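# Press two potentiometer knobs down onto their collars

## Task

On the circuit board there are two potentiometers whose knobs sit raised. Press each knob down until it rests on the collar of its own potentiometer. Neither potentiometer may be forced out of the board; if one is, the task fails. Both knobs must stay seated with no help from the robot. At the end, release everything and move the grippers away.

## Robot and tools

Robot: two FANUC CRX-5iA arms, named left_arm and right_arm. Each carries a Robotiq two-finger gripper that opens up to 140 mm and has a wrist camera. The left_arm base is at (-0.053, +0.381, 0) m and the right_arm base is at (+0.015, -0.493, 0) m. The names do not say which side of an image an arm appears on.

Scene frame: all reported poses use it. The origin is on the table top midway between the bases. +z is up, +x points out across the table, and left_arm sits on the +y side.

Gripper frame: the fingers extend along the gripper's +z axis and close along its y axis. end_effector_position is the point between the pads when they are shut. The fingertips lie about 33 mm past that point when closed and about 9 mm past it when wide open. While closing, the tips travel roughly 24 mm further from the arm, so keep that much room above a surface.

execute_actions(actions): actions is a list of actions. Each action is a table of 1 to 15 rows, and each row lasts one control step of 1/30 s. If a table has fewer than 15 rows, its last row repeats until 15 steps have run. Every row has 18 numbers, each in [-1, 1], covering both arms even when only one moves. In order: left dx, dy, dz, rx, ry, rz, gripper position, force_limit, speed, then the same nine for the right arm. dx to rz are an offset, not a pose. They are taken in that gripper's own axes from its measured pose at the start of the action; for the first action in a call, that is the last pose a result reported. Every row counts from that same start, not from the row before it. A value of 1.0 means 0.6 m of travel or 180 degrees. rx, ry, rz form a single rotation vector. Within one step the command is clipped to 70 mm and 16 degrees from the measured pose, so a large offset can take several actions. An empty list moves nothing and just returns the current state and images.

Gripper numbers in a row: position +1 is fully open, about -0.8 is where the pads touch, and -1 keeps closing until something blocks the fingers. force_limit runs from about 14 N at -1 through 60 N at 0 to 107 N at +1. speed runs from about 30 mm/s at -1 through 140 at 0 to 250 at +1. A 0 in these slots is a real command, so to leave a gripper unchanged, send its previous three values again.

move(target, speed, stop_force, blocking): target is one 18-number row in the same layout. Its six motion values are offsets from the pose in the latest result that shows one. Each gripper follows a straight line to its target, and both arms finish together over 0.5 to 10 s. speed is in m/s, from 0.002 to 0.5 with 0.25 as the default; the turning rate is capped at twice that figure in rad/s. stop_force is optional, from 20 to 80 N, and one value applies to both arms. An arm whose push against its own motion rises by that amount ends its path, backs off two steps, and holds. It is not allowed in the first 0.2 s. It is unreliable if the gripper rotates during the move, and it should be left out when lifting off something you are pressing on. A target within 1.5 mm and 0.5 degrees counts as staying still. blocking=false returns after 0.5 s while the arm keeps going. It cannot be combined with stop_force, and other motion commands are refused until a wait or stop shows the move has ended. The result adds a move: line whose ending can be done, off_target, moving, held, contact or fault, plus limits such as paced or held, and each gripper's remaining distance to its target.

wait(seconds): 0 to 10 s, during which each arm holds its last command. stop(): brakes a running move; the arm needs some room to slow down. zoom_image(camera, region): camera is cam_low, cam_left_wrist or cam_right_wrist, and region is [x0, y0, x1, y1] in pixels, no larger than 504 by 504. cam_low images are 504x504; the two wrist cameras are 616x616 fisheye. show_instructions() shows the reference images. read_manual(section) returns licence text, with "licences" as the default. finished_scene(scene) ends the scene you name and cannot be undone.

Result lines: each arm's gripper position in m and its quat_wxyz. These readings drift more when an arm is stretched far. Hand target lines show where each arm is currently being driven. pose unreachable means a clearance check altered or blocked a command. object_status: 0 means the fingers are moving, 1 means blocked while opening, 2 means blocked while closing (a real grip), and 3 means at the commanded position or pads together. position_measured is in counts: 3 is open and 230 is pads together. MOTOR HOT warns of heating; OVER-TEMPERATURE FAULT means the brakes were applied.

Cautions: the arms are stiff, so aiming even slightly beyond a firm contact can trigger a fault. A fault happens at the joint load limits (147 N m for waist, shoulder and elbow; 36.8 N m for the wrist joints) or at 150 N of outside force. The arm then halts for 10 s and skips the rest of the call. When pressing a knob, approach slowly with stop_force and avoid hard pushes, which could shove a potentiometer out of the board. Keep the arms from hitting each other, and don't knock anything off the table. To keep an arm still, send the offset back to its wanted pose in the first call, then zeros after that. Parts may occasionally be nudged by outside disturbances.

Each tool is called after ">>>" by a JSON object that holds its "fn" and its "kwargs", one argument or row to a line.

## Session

>>> {"fn": "execute_actions", "kwargs": {
  "actions": []
}}

Scene clock: 0.00 s.
left_arm: end_effector_position=(+0.1845, +0.3855, +0.1417) position_measured=3 object_status=3 end_effector_quat_wxyz=(-0.048, -0.630, +0.774, -0.046) | right_arm: end_effector_position=(+0.8458, -0.5515, +0.3775) position_measured=3 object_status=3 end_effector_quat_wxyz=(+0.500, +0.599, -0.335, +0.527)
Joint positions: left_arm=[ 0.745 -0.555 -0.67   0.085 -1.559 -0.968] | right_arm=[ 0.504  0.95   0.51   1.594 -1.654 -0.189]
Joint velocities: left_arm=[0.    0.    0.    0.    0.001 0.   ] | right_arm=[-0.001 -0.     0.001  0.    -0.001  0.001]
Hand target (left_arm): +0.184, +0.386, +0.142; -0.048, -0.630, +0.774, -0.046
Hand target (right_arm): +0.846, -0.551, +0.378; +0.500, +0.599, -0.335, +0.527
camera_calibration (this result's frames):
cam_left_wrist: T_world_to_cam=[[-0.920577, 0.390461, 0.00878738, 0.009544], [0.377966, 0.884999, 0.271879, -0.444373], [0.0983815, 0.253607, -0.962291, 0.19494], [0, 0, 0, 1]] pos_world=[0.157565, 0.340105, 0.308321]
cam_right_wrist: T_world_to_cam=[[-0.913354, -0.259052, 0.314127, 0.511758], [-0.383961, 0.291259, -0.876209, 0.827389], [0.135491, -0.920902, -0.365488, -0.302445], [0, 0, 0, 1]] pos_world=[0.82608, -0.386935, 0.453669]

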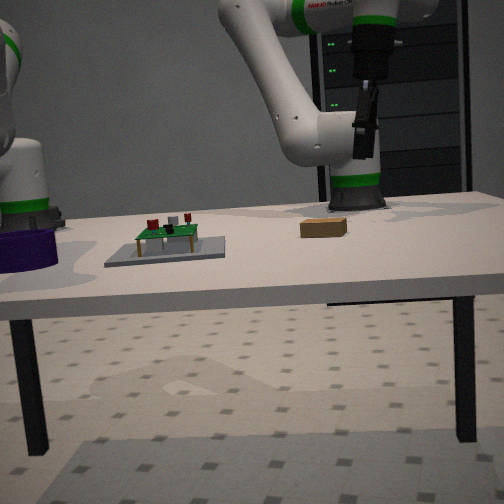

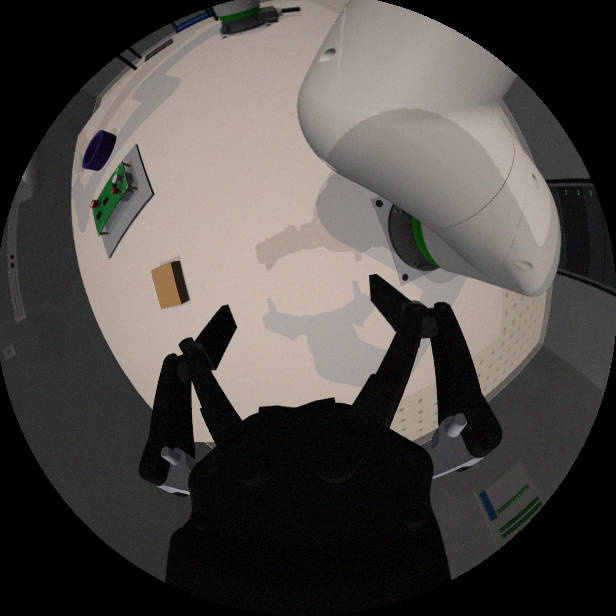

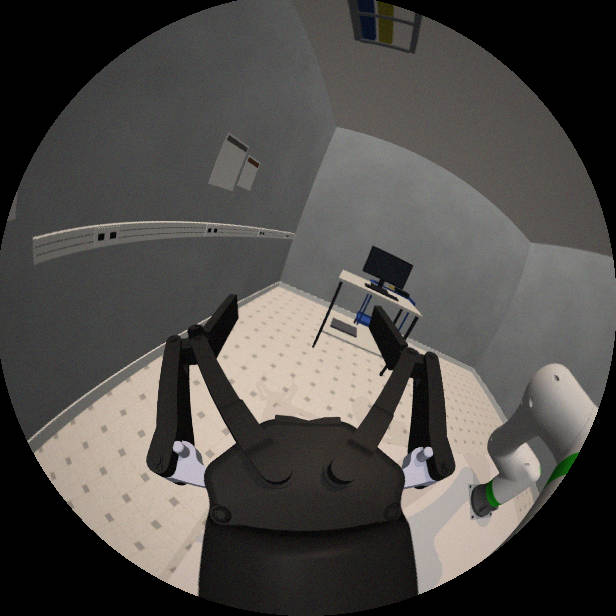

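>>> {"fn": "move", "kwargs": {
  "target": [0.365,-0.6475,0.056,0.001,-0.0424,-0.065,-1,0,0,0,0,0,0,0,0,1,0,0],
  "speed": 0.4
}}

>>> {"fn": "zoom_image", "kwargs": {
  "camera": "cam_low",
  "region": [135,185,225,245]
}}

Scene clock: 8.30 s.
left_arm: end_effector_position=(+0.5212, +0.0910, +0.1424) position_measured=233 object_status=3 end_effector_quat_wxyz=(-0.002, +0.707, -0.707, +0.000) | right_arm: end_effector_position=(+0.8458, -0.5515, +0.3775) position_measured=3 object_status=3 end_effector_quat_wxyz=(+0.500, +0.599, -0.335, +0.527)
Joint positions: left_arm=[-0.278  0.513  0.414 -0.003 -1.468  0.265] | right_arm=[ 0.504  0.95   0.51   1.594 -1.654 -0.189]
Joint velocities: left_arm=[-0.001  0.008  0.013 -0.002 -0.01   0.002] | right_arm=[ 0.    -0.001 -0.001  0.    -0.    -0.   ]
Hand target (left_arm): +0.521, +0.091, +0.142; -0.002, +0.707, -0.707, +0.000
Hand target (right_arm): +0.846, -0.551, +0.378; +0.500, +0.599, -0.335, +0.527
Off the commanded pose (left_arm): 0.002 m, 0 deg.
Off the commanded pose (right_arm): 0.000 m, 0 deg.
move: done; limits=paced
camera_calibration (this result's frames):
cam_left_wrist: T_world_to_cam=[[-0.980497, 0.191805, 0.0428457, 0.478948], [0.192985, 0.898407, 0.394488, -0.233366], [0.037172, 0.395063, -0.917902, 0.249834], [0, 0, 0, 1]] pos_world=[0.505356, 0.0190929, 0.300862]
cam_right_wrist: T_world_to_cam=[[-0.913354, -0.259052, 0.314128, 0.511758], [-0.383961, 0.291259, -0.876209, 0.827389], [0.135491, -0.920902, -0.365488, -0.302444], [0, 0, 0, 1]] pos_world=[0.82608, -0.386935, 0.453668]

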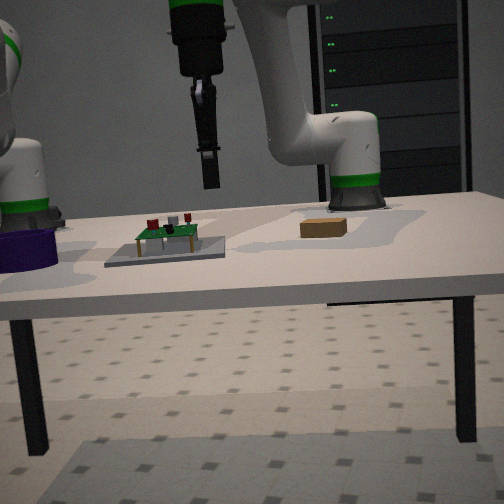

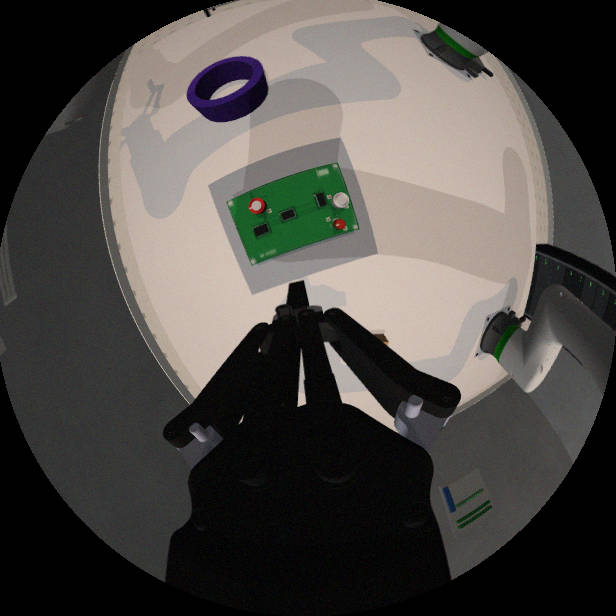

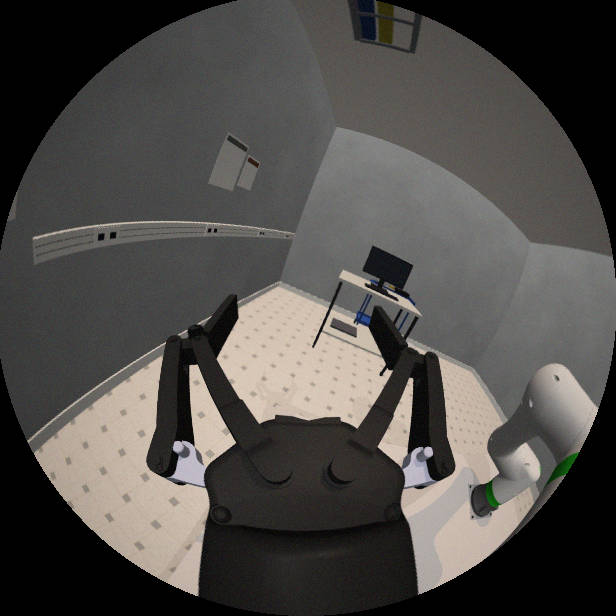

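Region (135, 185, 225, 245) of cam_low's 504x504 image, scaled by 5.600, with more detail than that image has.

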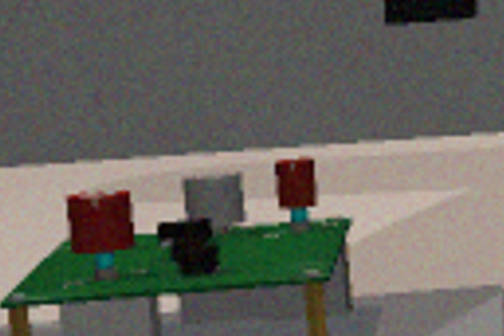

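>>> {"fn": "move", "kwargs": {
  "target": [0.105,0.112,0.067,0,0,0,-1,0,0,0,0,0,0,0,0,1,0,0]
}}

>>> {"fn": "zoom_image", "kwargs": {
  "camera": "cam_low",
  "region": [140,200,200,240]
}}

>>> {"fn": "zoom_image", "kwargs": {
  "camera": "cam_left_wrist",
  "region": [190,220,340,330]
}}

Scene clock: 18.80 s.
left_arm: end_effector_position=(+0.4542, +0.0280, +0.1020) position_measured=233 object_status=3 end_effector_quat_wxyz=(-0.002, +0.707, -0.707, +0.000) | right_arm: end_effector_position=(+0.8458, -0.5515, +0.3775) position_measured=3 object_status=3 end_effector_quat_wxyz=(+0.500, +0.599, -0.335, +0.527)
Joint positions: left_arm=[-0.41   0.464  0.247 -0.004 -1.351  0.397] | right_arm=[ 0.504  0.95   0.51   1.594 -1.654 -0.189]
Joint velocities: left_arm=[-0.002 -0.    -0.002 -0.     0.001  0.002] | right_arm=[-0.     0.001  0.    -0.    -0.     0.   ]
Hand target (left_arm): +0.454, +0.028, +0.102; -0.002, +0.707, -0.707, +0.000
Hand target (right_arm): +0.846, -0.551, +0.378; +0.500, +0.599, -0.335, +0.527
Off the commanded pose (left_arm): 0.000 m, 0 deg.
Off the commanded pose (right_arm): 0.000 m, 0 deg.
move: done
camera_calibration (this result's frames):
cam_left_wrist: T_world_to_cam=[[-0.980456, 0.19209, 0.0425147, 0.42706], [0.19311, 0.89832, 0.394625, -0.148044], [0.0376118, 0.395123, -0.917858, 0.239971], [0, 0, 0, 1]] pos_world=[0.438277, -0.0438608, 0.260525]
cam_right_wrist: T_world_to_cam=[[-0.913354, -0.259052, 0.314127, 0.511757], [-0.383961, 0.291259, -0.876209, 0.827389], [0.135491, -0.920902, -0.365488, -0.302445], [0, 0, 0, 1]] pos_world=[0.82608, -0.386934, 0.453669]

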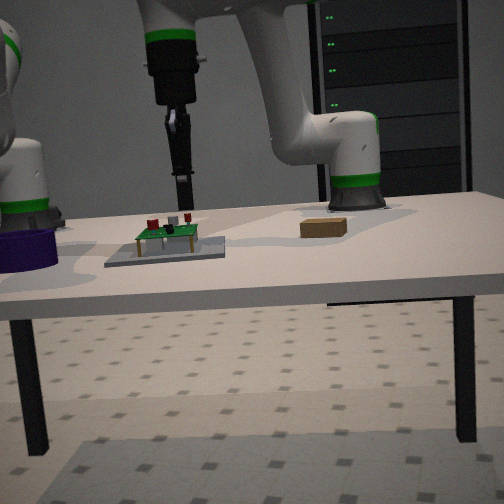

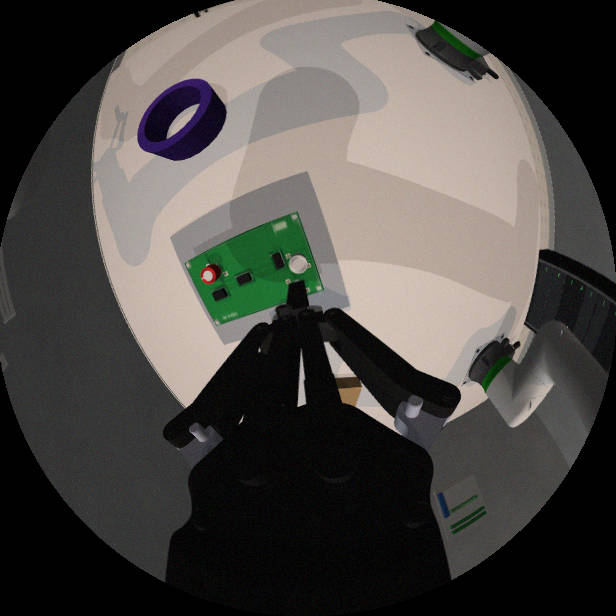

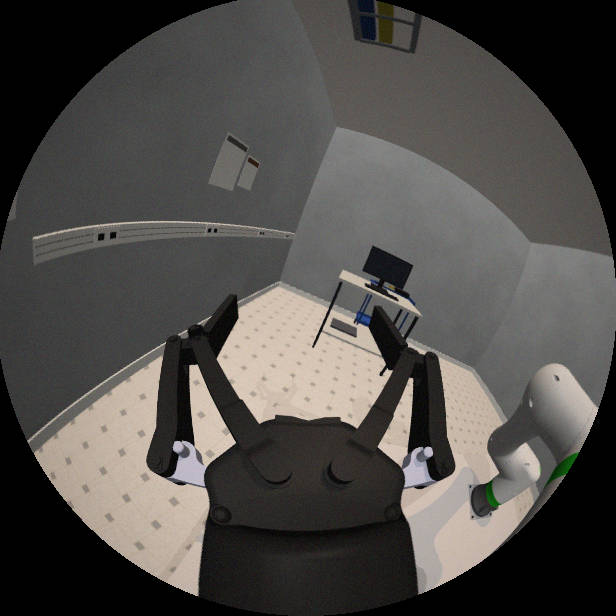

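Region (140, 200, 200, 240) of cam_low's 504x504 image, scaled by 8.400, with more detail than that image has.

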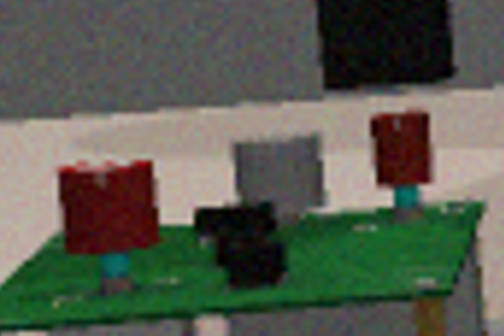

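Region (190, 220, 340, 330) of cam_left_wrist's 616x616 image, scaled by 3.360, with more detail than that image has; it fills the top 370 rows of this view, and the rest is white.

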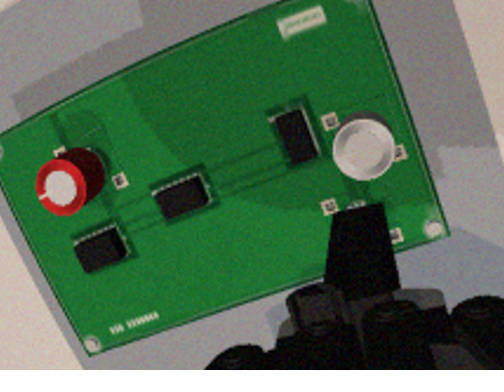

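>>> {"fn": "move", "kwargs": {
  "target": [-0.003,0,0.021,0,0,0,-1,0,0,0,0,0,0,0,0,1,0,0],
  "speed": 0.01
}}

>>> {"fn": "zoom_image", "kwargs": {
  "camera": "cam_low",
  "region": [140,200,200,240]
}}

Scene clock: 24.47 s.
left_arm: end_effector_position=(+0.4541, +0.0298, +0.0895) position_measured=233 object_status=3 end_effector_quat_wxyz=(-0.002, +0.707, -0.707, +0.000) | right_arm: end_effector_position=(+0.8458, -0.5515, +0.3775) position_measured=3 object_status=3 end_effector_quat_wxyz=(+0.500, +0.599, -0.335, +0.527)
Joint positions: left_arm=[-0.407  0.469  0.224 -0.004 -1.323  0.395] | right_arm=[ 0.504  0.95   0.51   1.594 -1.654 -0.189]
Joint velocities: left_arm=[ 0.001  0.    -0.002 -0.001  0.002  0.   ] | right_arm=[-0.001 -0.001 -0.001 -0.     0.    -0.   ]
Hand target (left_arm): +0.454, +0.030, +0.089; -0.002, +0.707, -0.707, +0.000
Hand target (right_arm): +0.846, -0.551, +0.378; +0.500, +0.599, -0.335, +0.527
Off the commanded pose (left_arm): 0.000 m, 0 deg.
Off the commanded pose (right_arm): 0.000 m, 0 deg.
move: done
camera_calibration (this result's frames):
cam_left_wrist: T_world_to_cam=[[-0.980441, 0.192162, 0.0425292, 0.427225], [0.193182, 0.898311, 0.394611, -0.14475], [0.0376245, 0.395109, -0.917864, 0.227775], [0, 0, 0, 1]] pos_world=[0.438262, -0.0420618, 0.248016]
cam_right_wrist: T_world_to_cam=[[-0.913354, -0.259052, 0.314127, 0.511758], [-0.383961, 0.291259, -0.876209, 0.827389], [0.135491, -0.920902, -0.365489, -0.302444], [0, 0, 0, 1]] pos_world=[0.82608, -0.386935, 0.453669]

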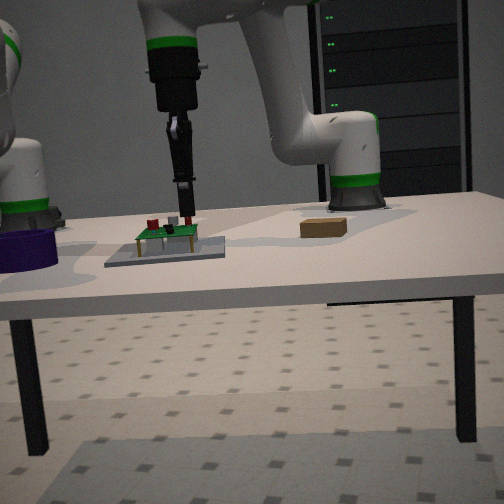

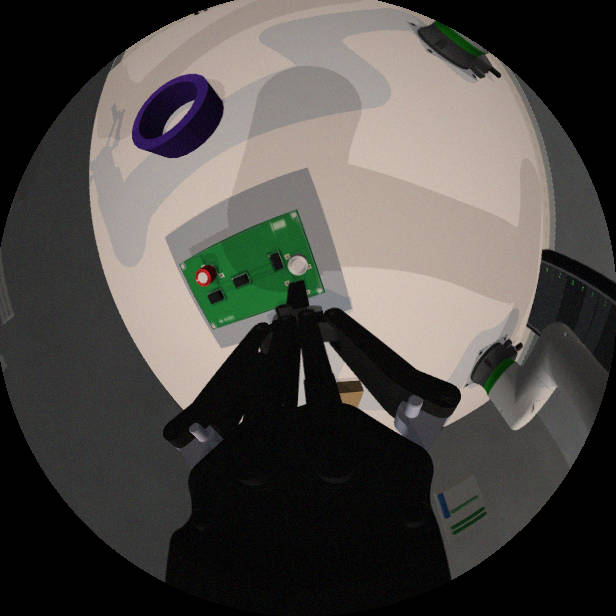

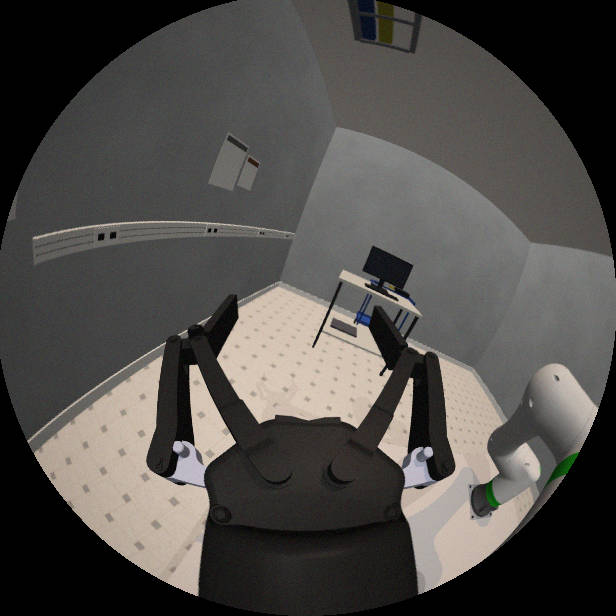

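Region (140, 200, 200, 240) of cam_low's 504x504 image, scaled by 8.400, with more detail than that image has.

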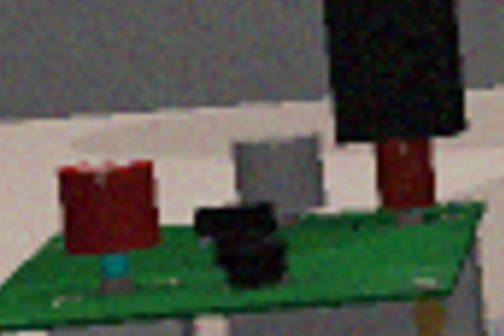

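>>> {"fn": "execute_actions", "kwargs": {
  "actions": [
    [[0,0,0.001,0,0,0,-1,0,0,0,0,0,0,0,0,1,0,0]],
    [[0,0,-0.007,0,0,0,-1,0,0,0,0,0,0,0,0,1,0,0]]
  ]
}}

>>> {"fn": "zoom_image", "kwargs": {
  "camera": "cam_low",
  "region": [170,208,206,232]
}}

>>> {"fn": "execute_actions", "kwargs": {
  "actions": []
}}

>>> {"fn": "zoom_image", "kwargs": {
  "camera": "cam_low",
  "region": [140,200,200,240]
}}

Scene clock: 35.60 s.
left_arm: end_effector_position=(+0.4542, +0.0298, +0.0931) position_measured=233 object_status=3 end_effector_quat_wxyz=(-0.002, +0.707, -0.707, +0.000) | right_arm: end_effector_position=(+0.8458, -0.5515, +0.3775) position_measured=3 object_status=3 end_effector_quat_wxyz=(+0.500, +0.599, -0.335, +0.527)
Joint positions: left_arm=[-0.407  0.467  0.229 -0.004 -1.331  0.395] | right_arm=[ 0.504  0.95   0.51   1.594 -1.654 -0.189]
Joint velocities: left_arm=[ 0.    -0.     0.    -0.001 -0.002 -0.   ] | right_arm=[ 0.     0.    -0.001 -0.     0.     0.001]
Hand target (left_arm): +0.454, +0.030, +0.093; -0.002, +0.707, -0.707, +0.000
Hand target (right_arm): +0.846, -0.551, +0.378; +0.500, +0.599, -0.335, +0.527
Off the commanded pose (left_arm): 0.000 m, 0 deg.
Off the commanded pose (right_arm): 0.000 m, 0 deg.
camera_calibration (this result's frames):
cam_left_wrist: T_world_to_cam=[[-0.980451, 0.192112, 0.042533, 0.42709], [0.193138, 0.898322, 0.394609, -0.146166], [0.0376006, 0.395109, -0.917864, 0.231068], [0, 0, 0, 1]] pos_world=[0.438282, -0.0420421, 0.251602]
cam_right_wrist: T_world_to_cam=[[-0.913354, -0.259052, 0.314127, 0.511758], [-0.383961, 0.291259, -0.876209, 0.827389], [0.135491, -0.920902, -0.365488, -0.302445], [0, 0, 0, 1]] pos_world=[0.82608, -0.386935, 0.453669]

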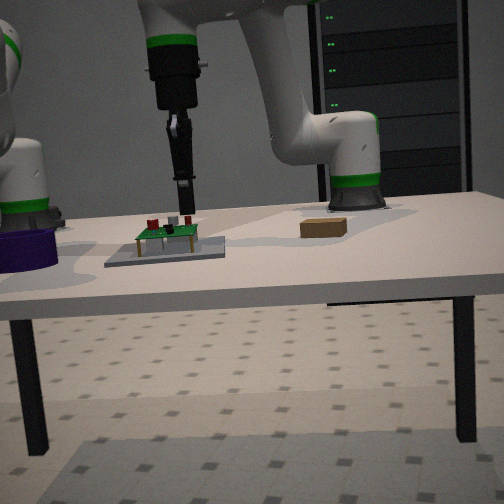

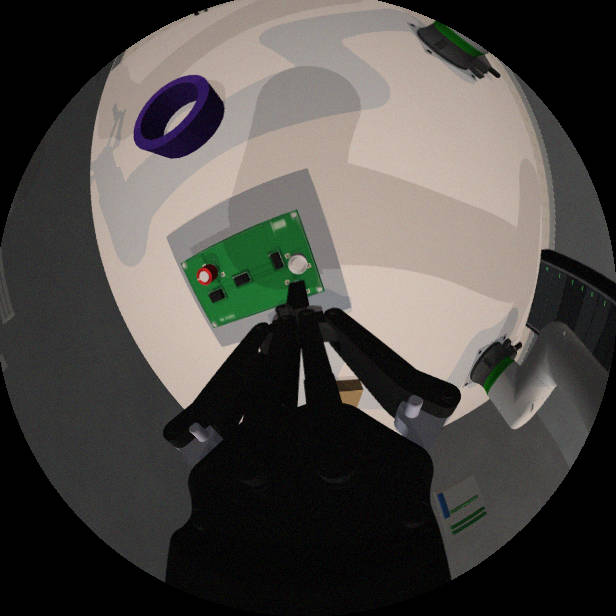

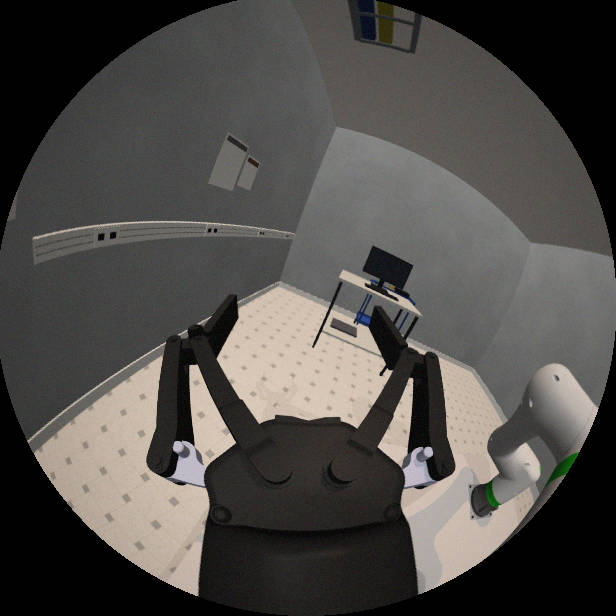

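Region (170, 208, 206, 232) of cam_low's 504x504 image, scaled by 14.000, with more detail than that image has.

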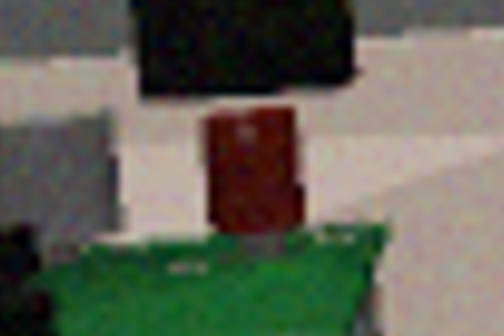

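Scene clock: 35.60 s.
left_arm: end_effector_position=(+0.4542, +0.0298, +0.0931) position_measured=233 object_status=3 end_effector_quat_wxyz=(-0.002, +0.707, -0.707, +0.000) | right_arm: end_effector_position=(+0.8458, -0.5515, +0.3775) position_measured=3 object_status=3 end_effector_quat_wxyz=(+0.500, +0.599, -0.335, +0.527)
Joint positions: left_arm=[-0.407  0.467  0.229 -0.004 -1.331  0.395] | right_arm=[ 0.504  0.95   0.51   1.594 -1.654 -0.189]
Joint velocities: left_arm=[ 0.    -0.     0.    -0.001 -0.002 -0.   ] | right_arm=[ 0.     0.    -0.001 -0.     0.     0.001]
Hand target (left_arm): +0.454, +0.030, +0.093; -0.002, +0.707, -0.707, +0.000
Hand target (right_arm): +0.846, -0.551, +0.378; +0.500, +0.599, -0.335, +0.527
Off the commanded pose (left_arm): 0.000 m, 0 deg.
Off the commanded pose (right_arm): 0.000 m, 0 deg.
camera_calibration (this result's frames):
cam_left_wrist: T_world_to_cam=[[-0.980451, 0.192112, 0.042533, 0.42709], [0.193138, 0.898322, 0.394609, -0.146166], [0.0376006, 0.395109, -0.917864, 0.231068], [0, 0, 0, 1]] pos_world=[0.438282, -0.0420421, 0.251602]
cam_right_wrist: T_world_to_cam=[[-0.913354, -0.259052, 0.314127, 0.511758], [-0.383961, 0.291259, -0.876209, 0.827389], [0.135491, -0.920902, -0.365488, -0.302445], [0, 0, 0, 1]] pos_world=[0.82608, -0.386935, 0.453669]

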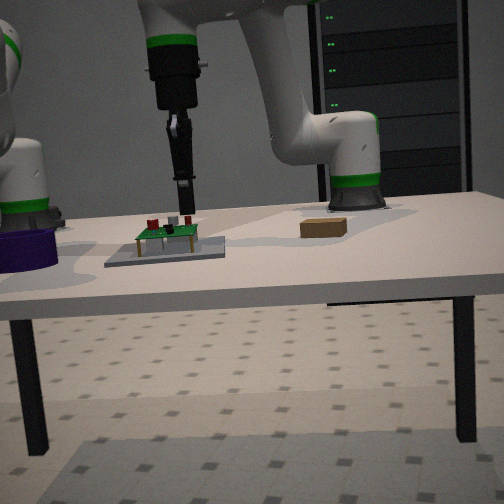

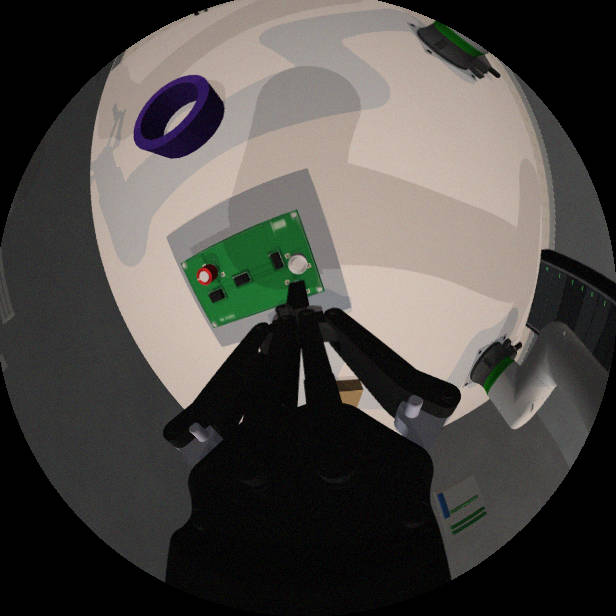

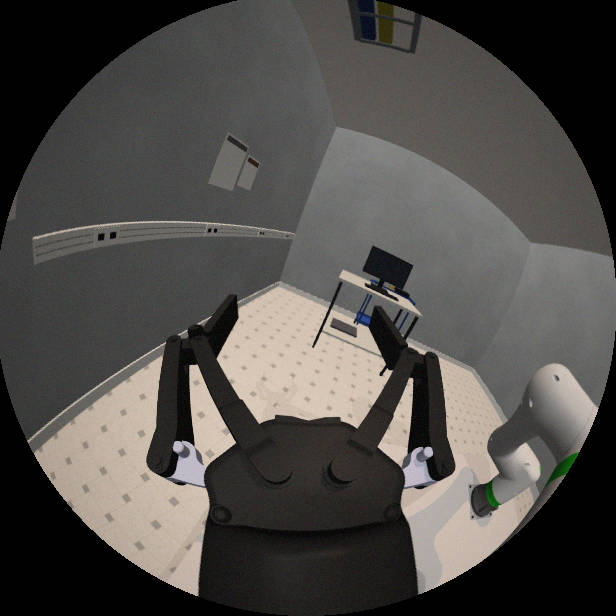

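Region (140, 200, 200, 240) of cam_low's 504x504 image, scaled by 8.400, with more detail than that image has.

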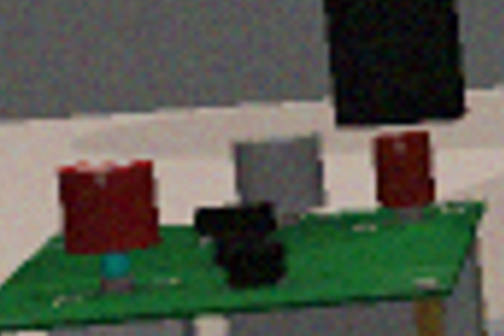

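Try 0.5 mm further.

>>> {"fn": "execute_actions", "kwargs": {
  "actions": [
    [[0,0,0.003,0,0,0,-1,0,0,0,0,0,0,0,0,1,0,0],[0,0,0.004,0,0,0,-1,0,0,0,0,0,0,0,0,1,0,0],[0,0,0.005,0,0,0,-1,0,0,0,0,0,0,0,0,1,0,0],[0,0,0.0065,0,0,0,-1,0,0,0,0,0,0,0,0,1,0,0]],
    [[0,0,0.0013,0,0,0,-1,0,0,0,0,0,0,0,0,1,0,0]],
    [[0,0,-0.007,0,0,0,-1,0,0,0,0,0,0,0,0,1,0,0]]
  ]
}}

>>> {"fn": "zoom_image", "kwargs": {
  "camera": "cam_low",
  "region": [170,208,206,232]
}}

Scene clock: 45.67 s.
left_arm: end_effector_position=(+0.4542, +0.0298, +0.0927) position_measured=233 object_status=3 end_effector_quat_wxyz=(-0.002, +0.707, -0.707, +0.000) | right_arm: end_effector_position=(+0.8458, -0.5515, +0.3775) position_measured=3 object_status=3 end_effector_quat_wxyz=(+0.500, +0.599, -0.335, +0.527)
Joint positions: left_arm=[-0.407  0.467  0.228 -0.004 -1.33   0.395] | right_arm=[ 0.504  0.95   0.51   1.594 -1.654 -0.189]
Joint velocities: left_arm=[-0.     0.     0.     0.001 -0.     0.001] | right_arm=[ 0.     0.    -0.001  0.    -0.    -0.   ]
Hand target (left_arm): +0.454, +0.030, +0.093; -0.002, +0.707, -0.707, +0.000
Hand target (right_arm): +0.846, -0.551, +0.378; +0.500, +0.599, -0.335, +0.527
Off the commanded pose (left_arm): 0.000 m, 0 deg.
Off the commanded pose (right_arm): 0.000 m, 0 deg.
camera_calibration (this result's frames):
cam_left_wrist: T_world_to_cam=[[-0.980445, 0.192144, 0.0425187, 0.427103], [0.193162, 0.898318, 0.394606, -0.145979], [0.0376259, 0.395102, -0.917866, 0.230641], [0, 0, 0, 1]] pos_world=[0.438271, -0.0420571, 0.251142]
cam_right_wrist: T_world_to_cam=[[-0.913354, -0.259052, 0.314128, 0.511758], [-0.383961, 0.291259, -0.876209, 0.827389], [0.135491, -0.920902, -0.365488, -0.302445], [0, 0, 0, 1]] pos_world=[0.82608, -0.386935, 0.453668]

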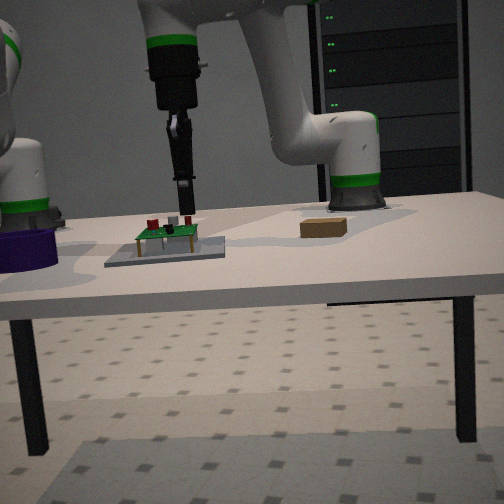

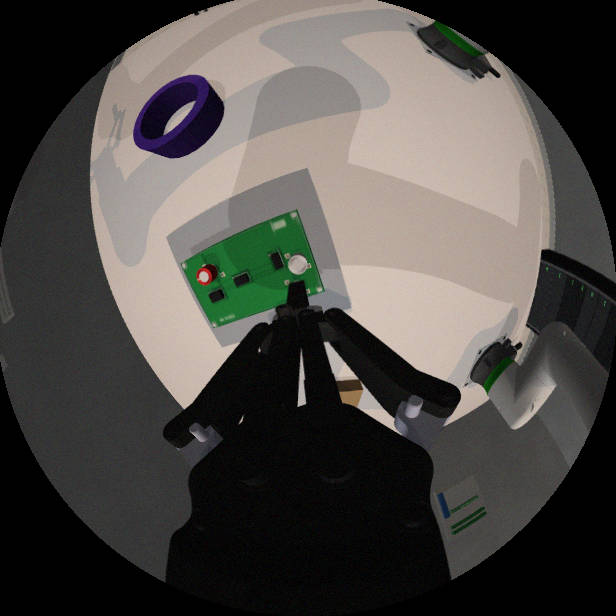

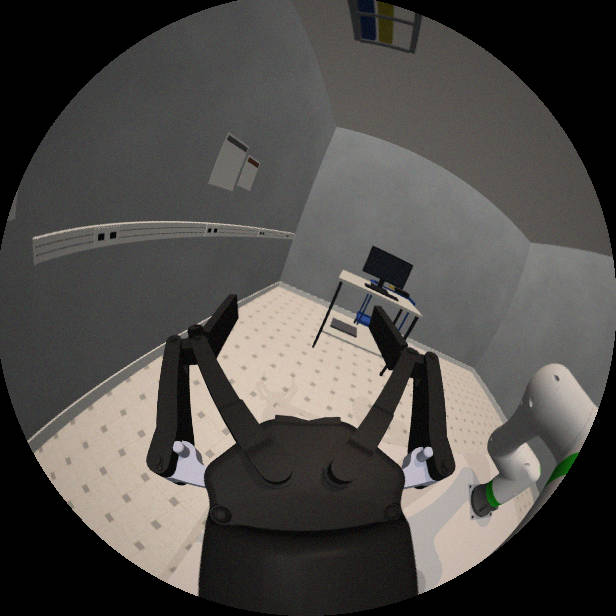

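Region (170, 208, 206, 232) of cam_low's 504x504 image, scaled by 14.000, with more detail than that image has.

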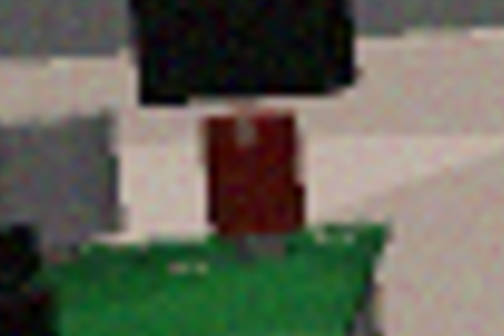

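>>> {"fn": "execute_actions", "kwargs": {
  "actions": [
    [[0,0,0.003,0,0,0,-1,0,0,0,0,0,0,0,0,1,0,0],[0,0,0.004,0,0,0,-1,0,0,0,0,0,0,0,0,1,0,0],[0,0,0.005,0,0,0,-1,0,0,0,0,0,0,0,0,1,0,0],[0,0,0.0065,0,0,0,-1,0,0,0,0,0,0,0,0,1,0,0]],
    [[0,0,0.0011,0,0,0,-1,0,0,0,0,0,0,0,0,1,0,0]],
    [[0,0,-0.02,0,0,0,-1,0,0,0,0,0,0,0,0,1,0,0]]
  ]
}}

>>> {"fn": "zoom_image", "kwargs": {
  "camera": "cam_low",
  "region": [170,208,206,232]
}}

>>> {"fn": "move", "kwargs": {
  "target": [0.078,-0.164,-0.005,0,0,0,-1,0,0,0,0,0,0,0,0,1,0,0]
}}

>>> {"fn": "zoom_image", "kwargs": {
  "camera": "cam_low",
  "region": [135,205,175,240]
}}

Scene clock: 57.87 s.
left_arm: end_effector_position=(+0.4542, +0.0298, +0.1001) position_measured=233 object_status=3 end_effector_quat_wxyz=(-0.002, +0.707, -0.707, +0.000) | right_arm: end_effector_position=(+0.8458, -0.5515, +0.3775) position_measured=3 object_status=3 end_effector_quat_wxyz=(+0.500, +0.599, -0.335, +0.527)
Joint positions: left_arm=[-0.407  0.463  0.24  -0.004 -1.346  0.395] | right_arm=[ 0.504  0.95   0.51   1.594 -1.654 -0.189]
Joint velocities: left_arm=[-0.001 -0.     0.001  0.    -0.    -0.   ] | right_arm=[-0.001 -0.     0.001  0.     0.     0.   ]
Hand target (left_arm): +0.454, +0.030, +0.100; -0.002, +0.707, -0.707, +0.000
Hand target (right_arm): +0.846, -0.551, +0.378; +0.500, +0.599, -0.335, +0.527
Off the commanded pose (left_arm): 0.000 m, 0 deg.
Off the commanded pose (right_arm): 0.000 m, 0 deg.
camera_calibration (this result's frames):
cam_left_wrist: T_world_to_cam=[[-0.980448, 0.192136, 0.0425004, 0.426797], [0.193147, 0.898317, 0.394615, -0.148901], [0.0376408, 0.395108, -0.917863, 0.237454], [0, 0, 0, 1]] pos_world=[0.438273, -0.0420628, 0.258569]
cam_right_wrist: T_world_to_cam=[[-0.913354, -0.259052, 0.314127, 0.511758], [-0.383961, 0.291259, -0.876209, 0.827389], [0.135491, -0.920902, -0.365488, -0.302445], [0, 0, 0, 1]] pos_world=[0.82608, -0.386935, 0.453669]

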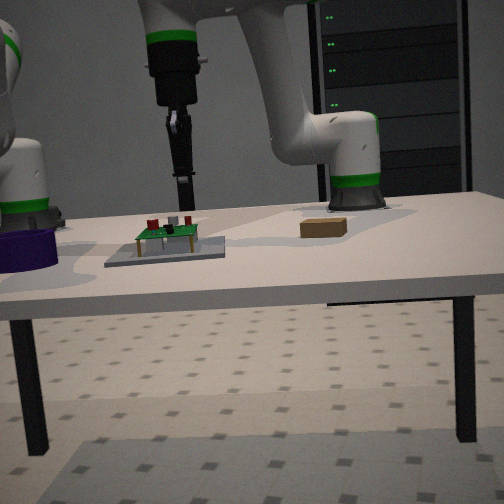

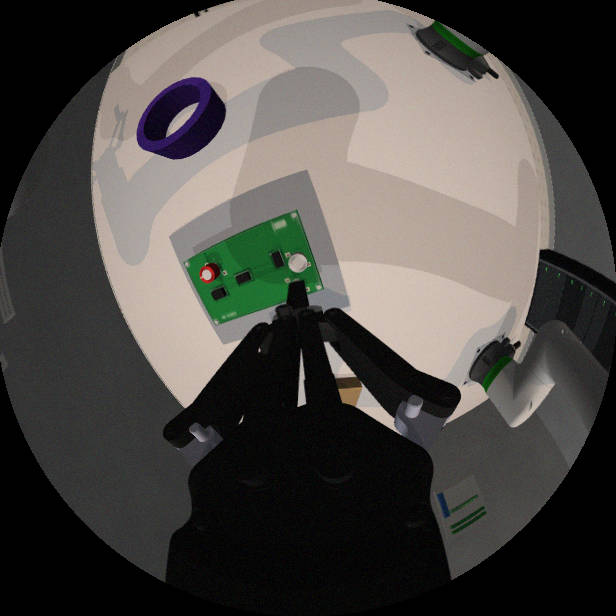

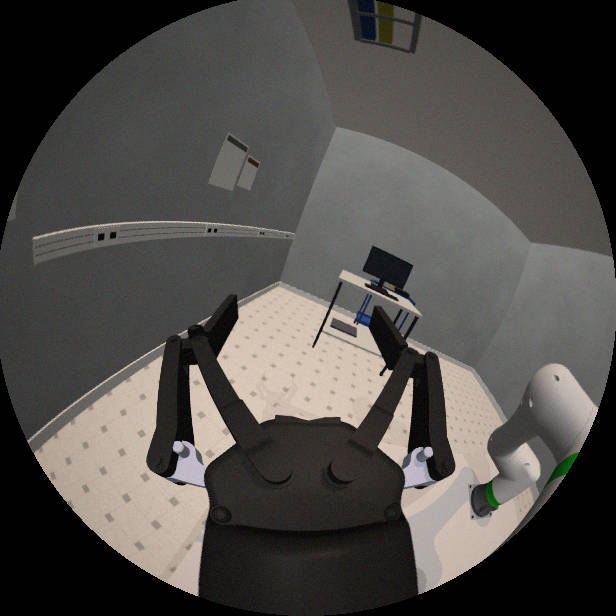

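Region (170, 208, 206, 232) of cam_low's 504x504 image, scaled by 14.000, with more detail than that image has.

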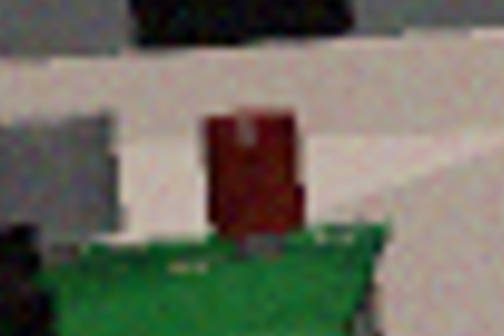

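Scene clock: 58.93 s.
left_arm: end_effector_position=(+0.5528, -0.0169, +0.1034) position_measured=233 object_status=3 end_effector_quat_wxyz=(-0.002, +0.707, -0.707, +0.001) | right_arm: end_effector_position=(+0.8458, -0.5515, +0.3775) position_measured=3 object_status=3 end_effector_quat_wxyz=(+0.500, +0.599, -0.335, +0.527)
Joint positions: left_arm=[-0.415  0.761  0.71  -0.003 -1.518  0.402] | right_arm=[ 0.504  0.95   0.51   1.594 -1.654 -0.189]
Joint velocities: left_arm=[-0.001  0.009  0.016 -0.002 -0.012  0.001] | right_arm=[ 0.001 -0.001 -0.     0.     0.    -0.   ]
Hand target (left_arm): +0.553, -0.017, +0.103; -0.002, +0.707, -0.707, +0.000
Hand target (right_arm): +0.846, -0.551, +0.378; +0.500, +0.599, -0.335, +0.527
Off the commanded pose (left_arm): 0.000 m, 0 deg.
Off the commanded pose (right_arm): 0.000 m, 0 deg.
move: done
camera_calibration (this result's frames):
cam_left_wrist: T_world_to_cam=[[-0.980551, 0.191693, 0.0421054, 0.532444], [0.19259, 0.898487, 0.3945, -0.126926], [0.0377918, 0.394936, -0.917931, 0.255128], [0, 0, 0, 1]] pos_world=[0.536892, -0.0887841, 0.261844]
cam_right_wrist: T_world_to_cam=[[-0.913354, -0.259052, 0.314127, 0.511758], [-0.383961, 0.291259, -0.876209, 0.827389], [0.135491, -0.920902, -0.365489, -0.302445], [0, 0, 0, 1]] pos_world=[0.82608, -0.386935, 0.453668]

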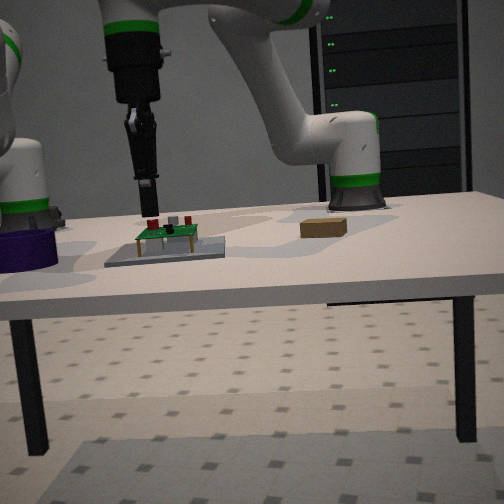

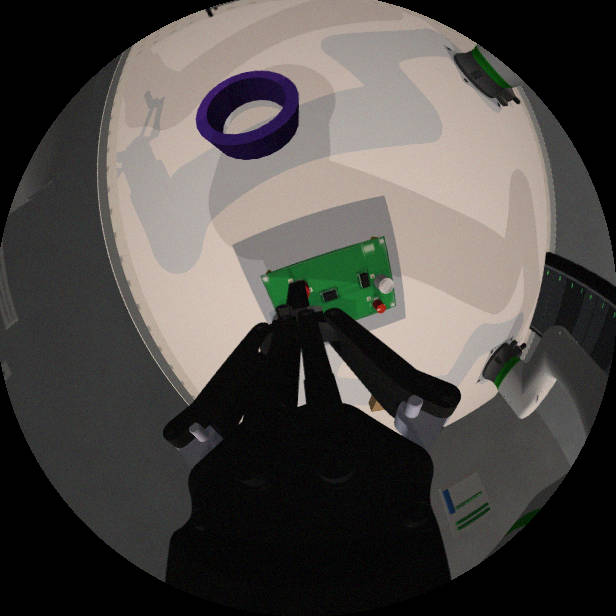

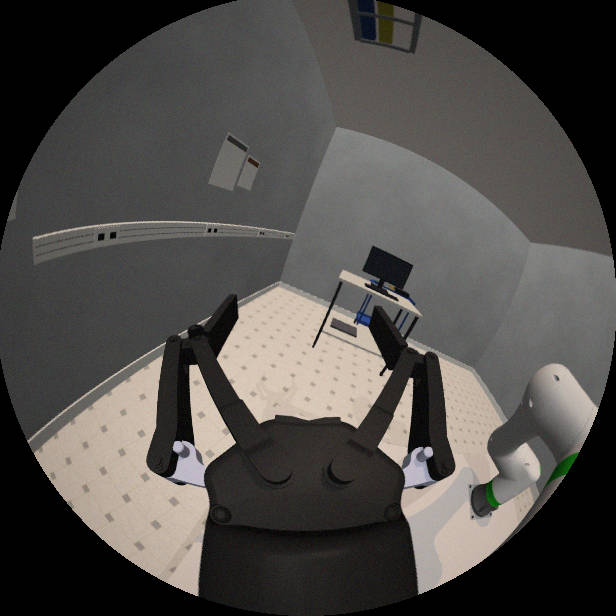

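Region (135, 205, 175, 240) of cam_low's 504x504 image, scaled by 12.600, with more detail than that image has; it fills the top 441 rows of this view, and the rest is white.

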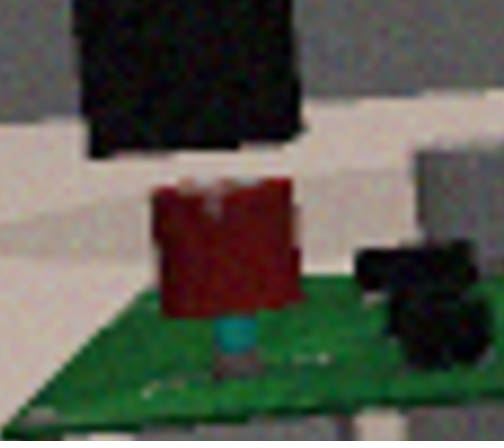

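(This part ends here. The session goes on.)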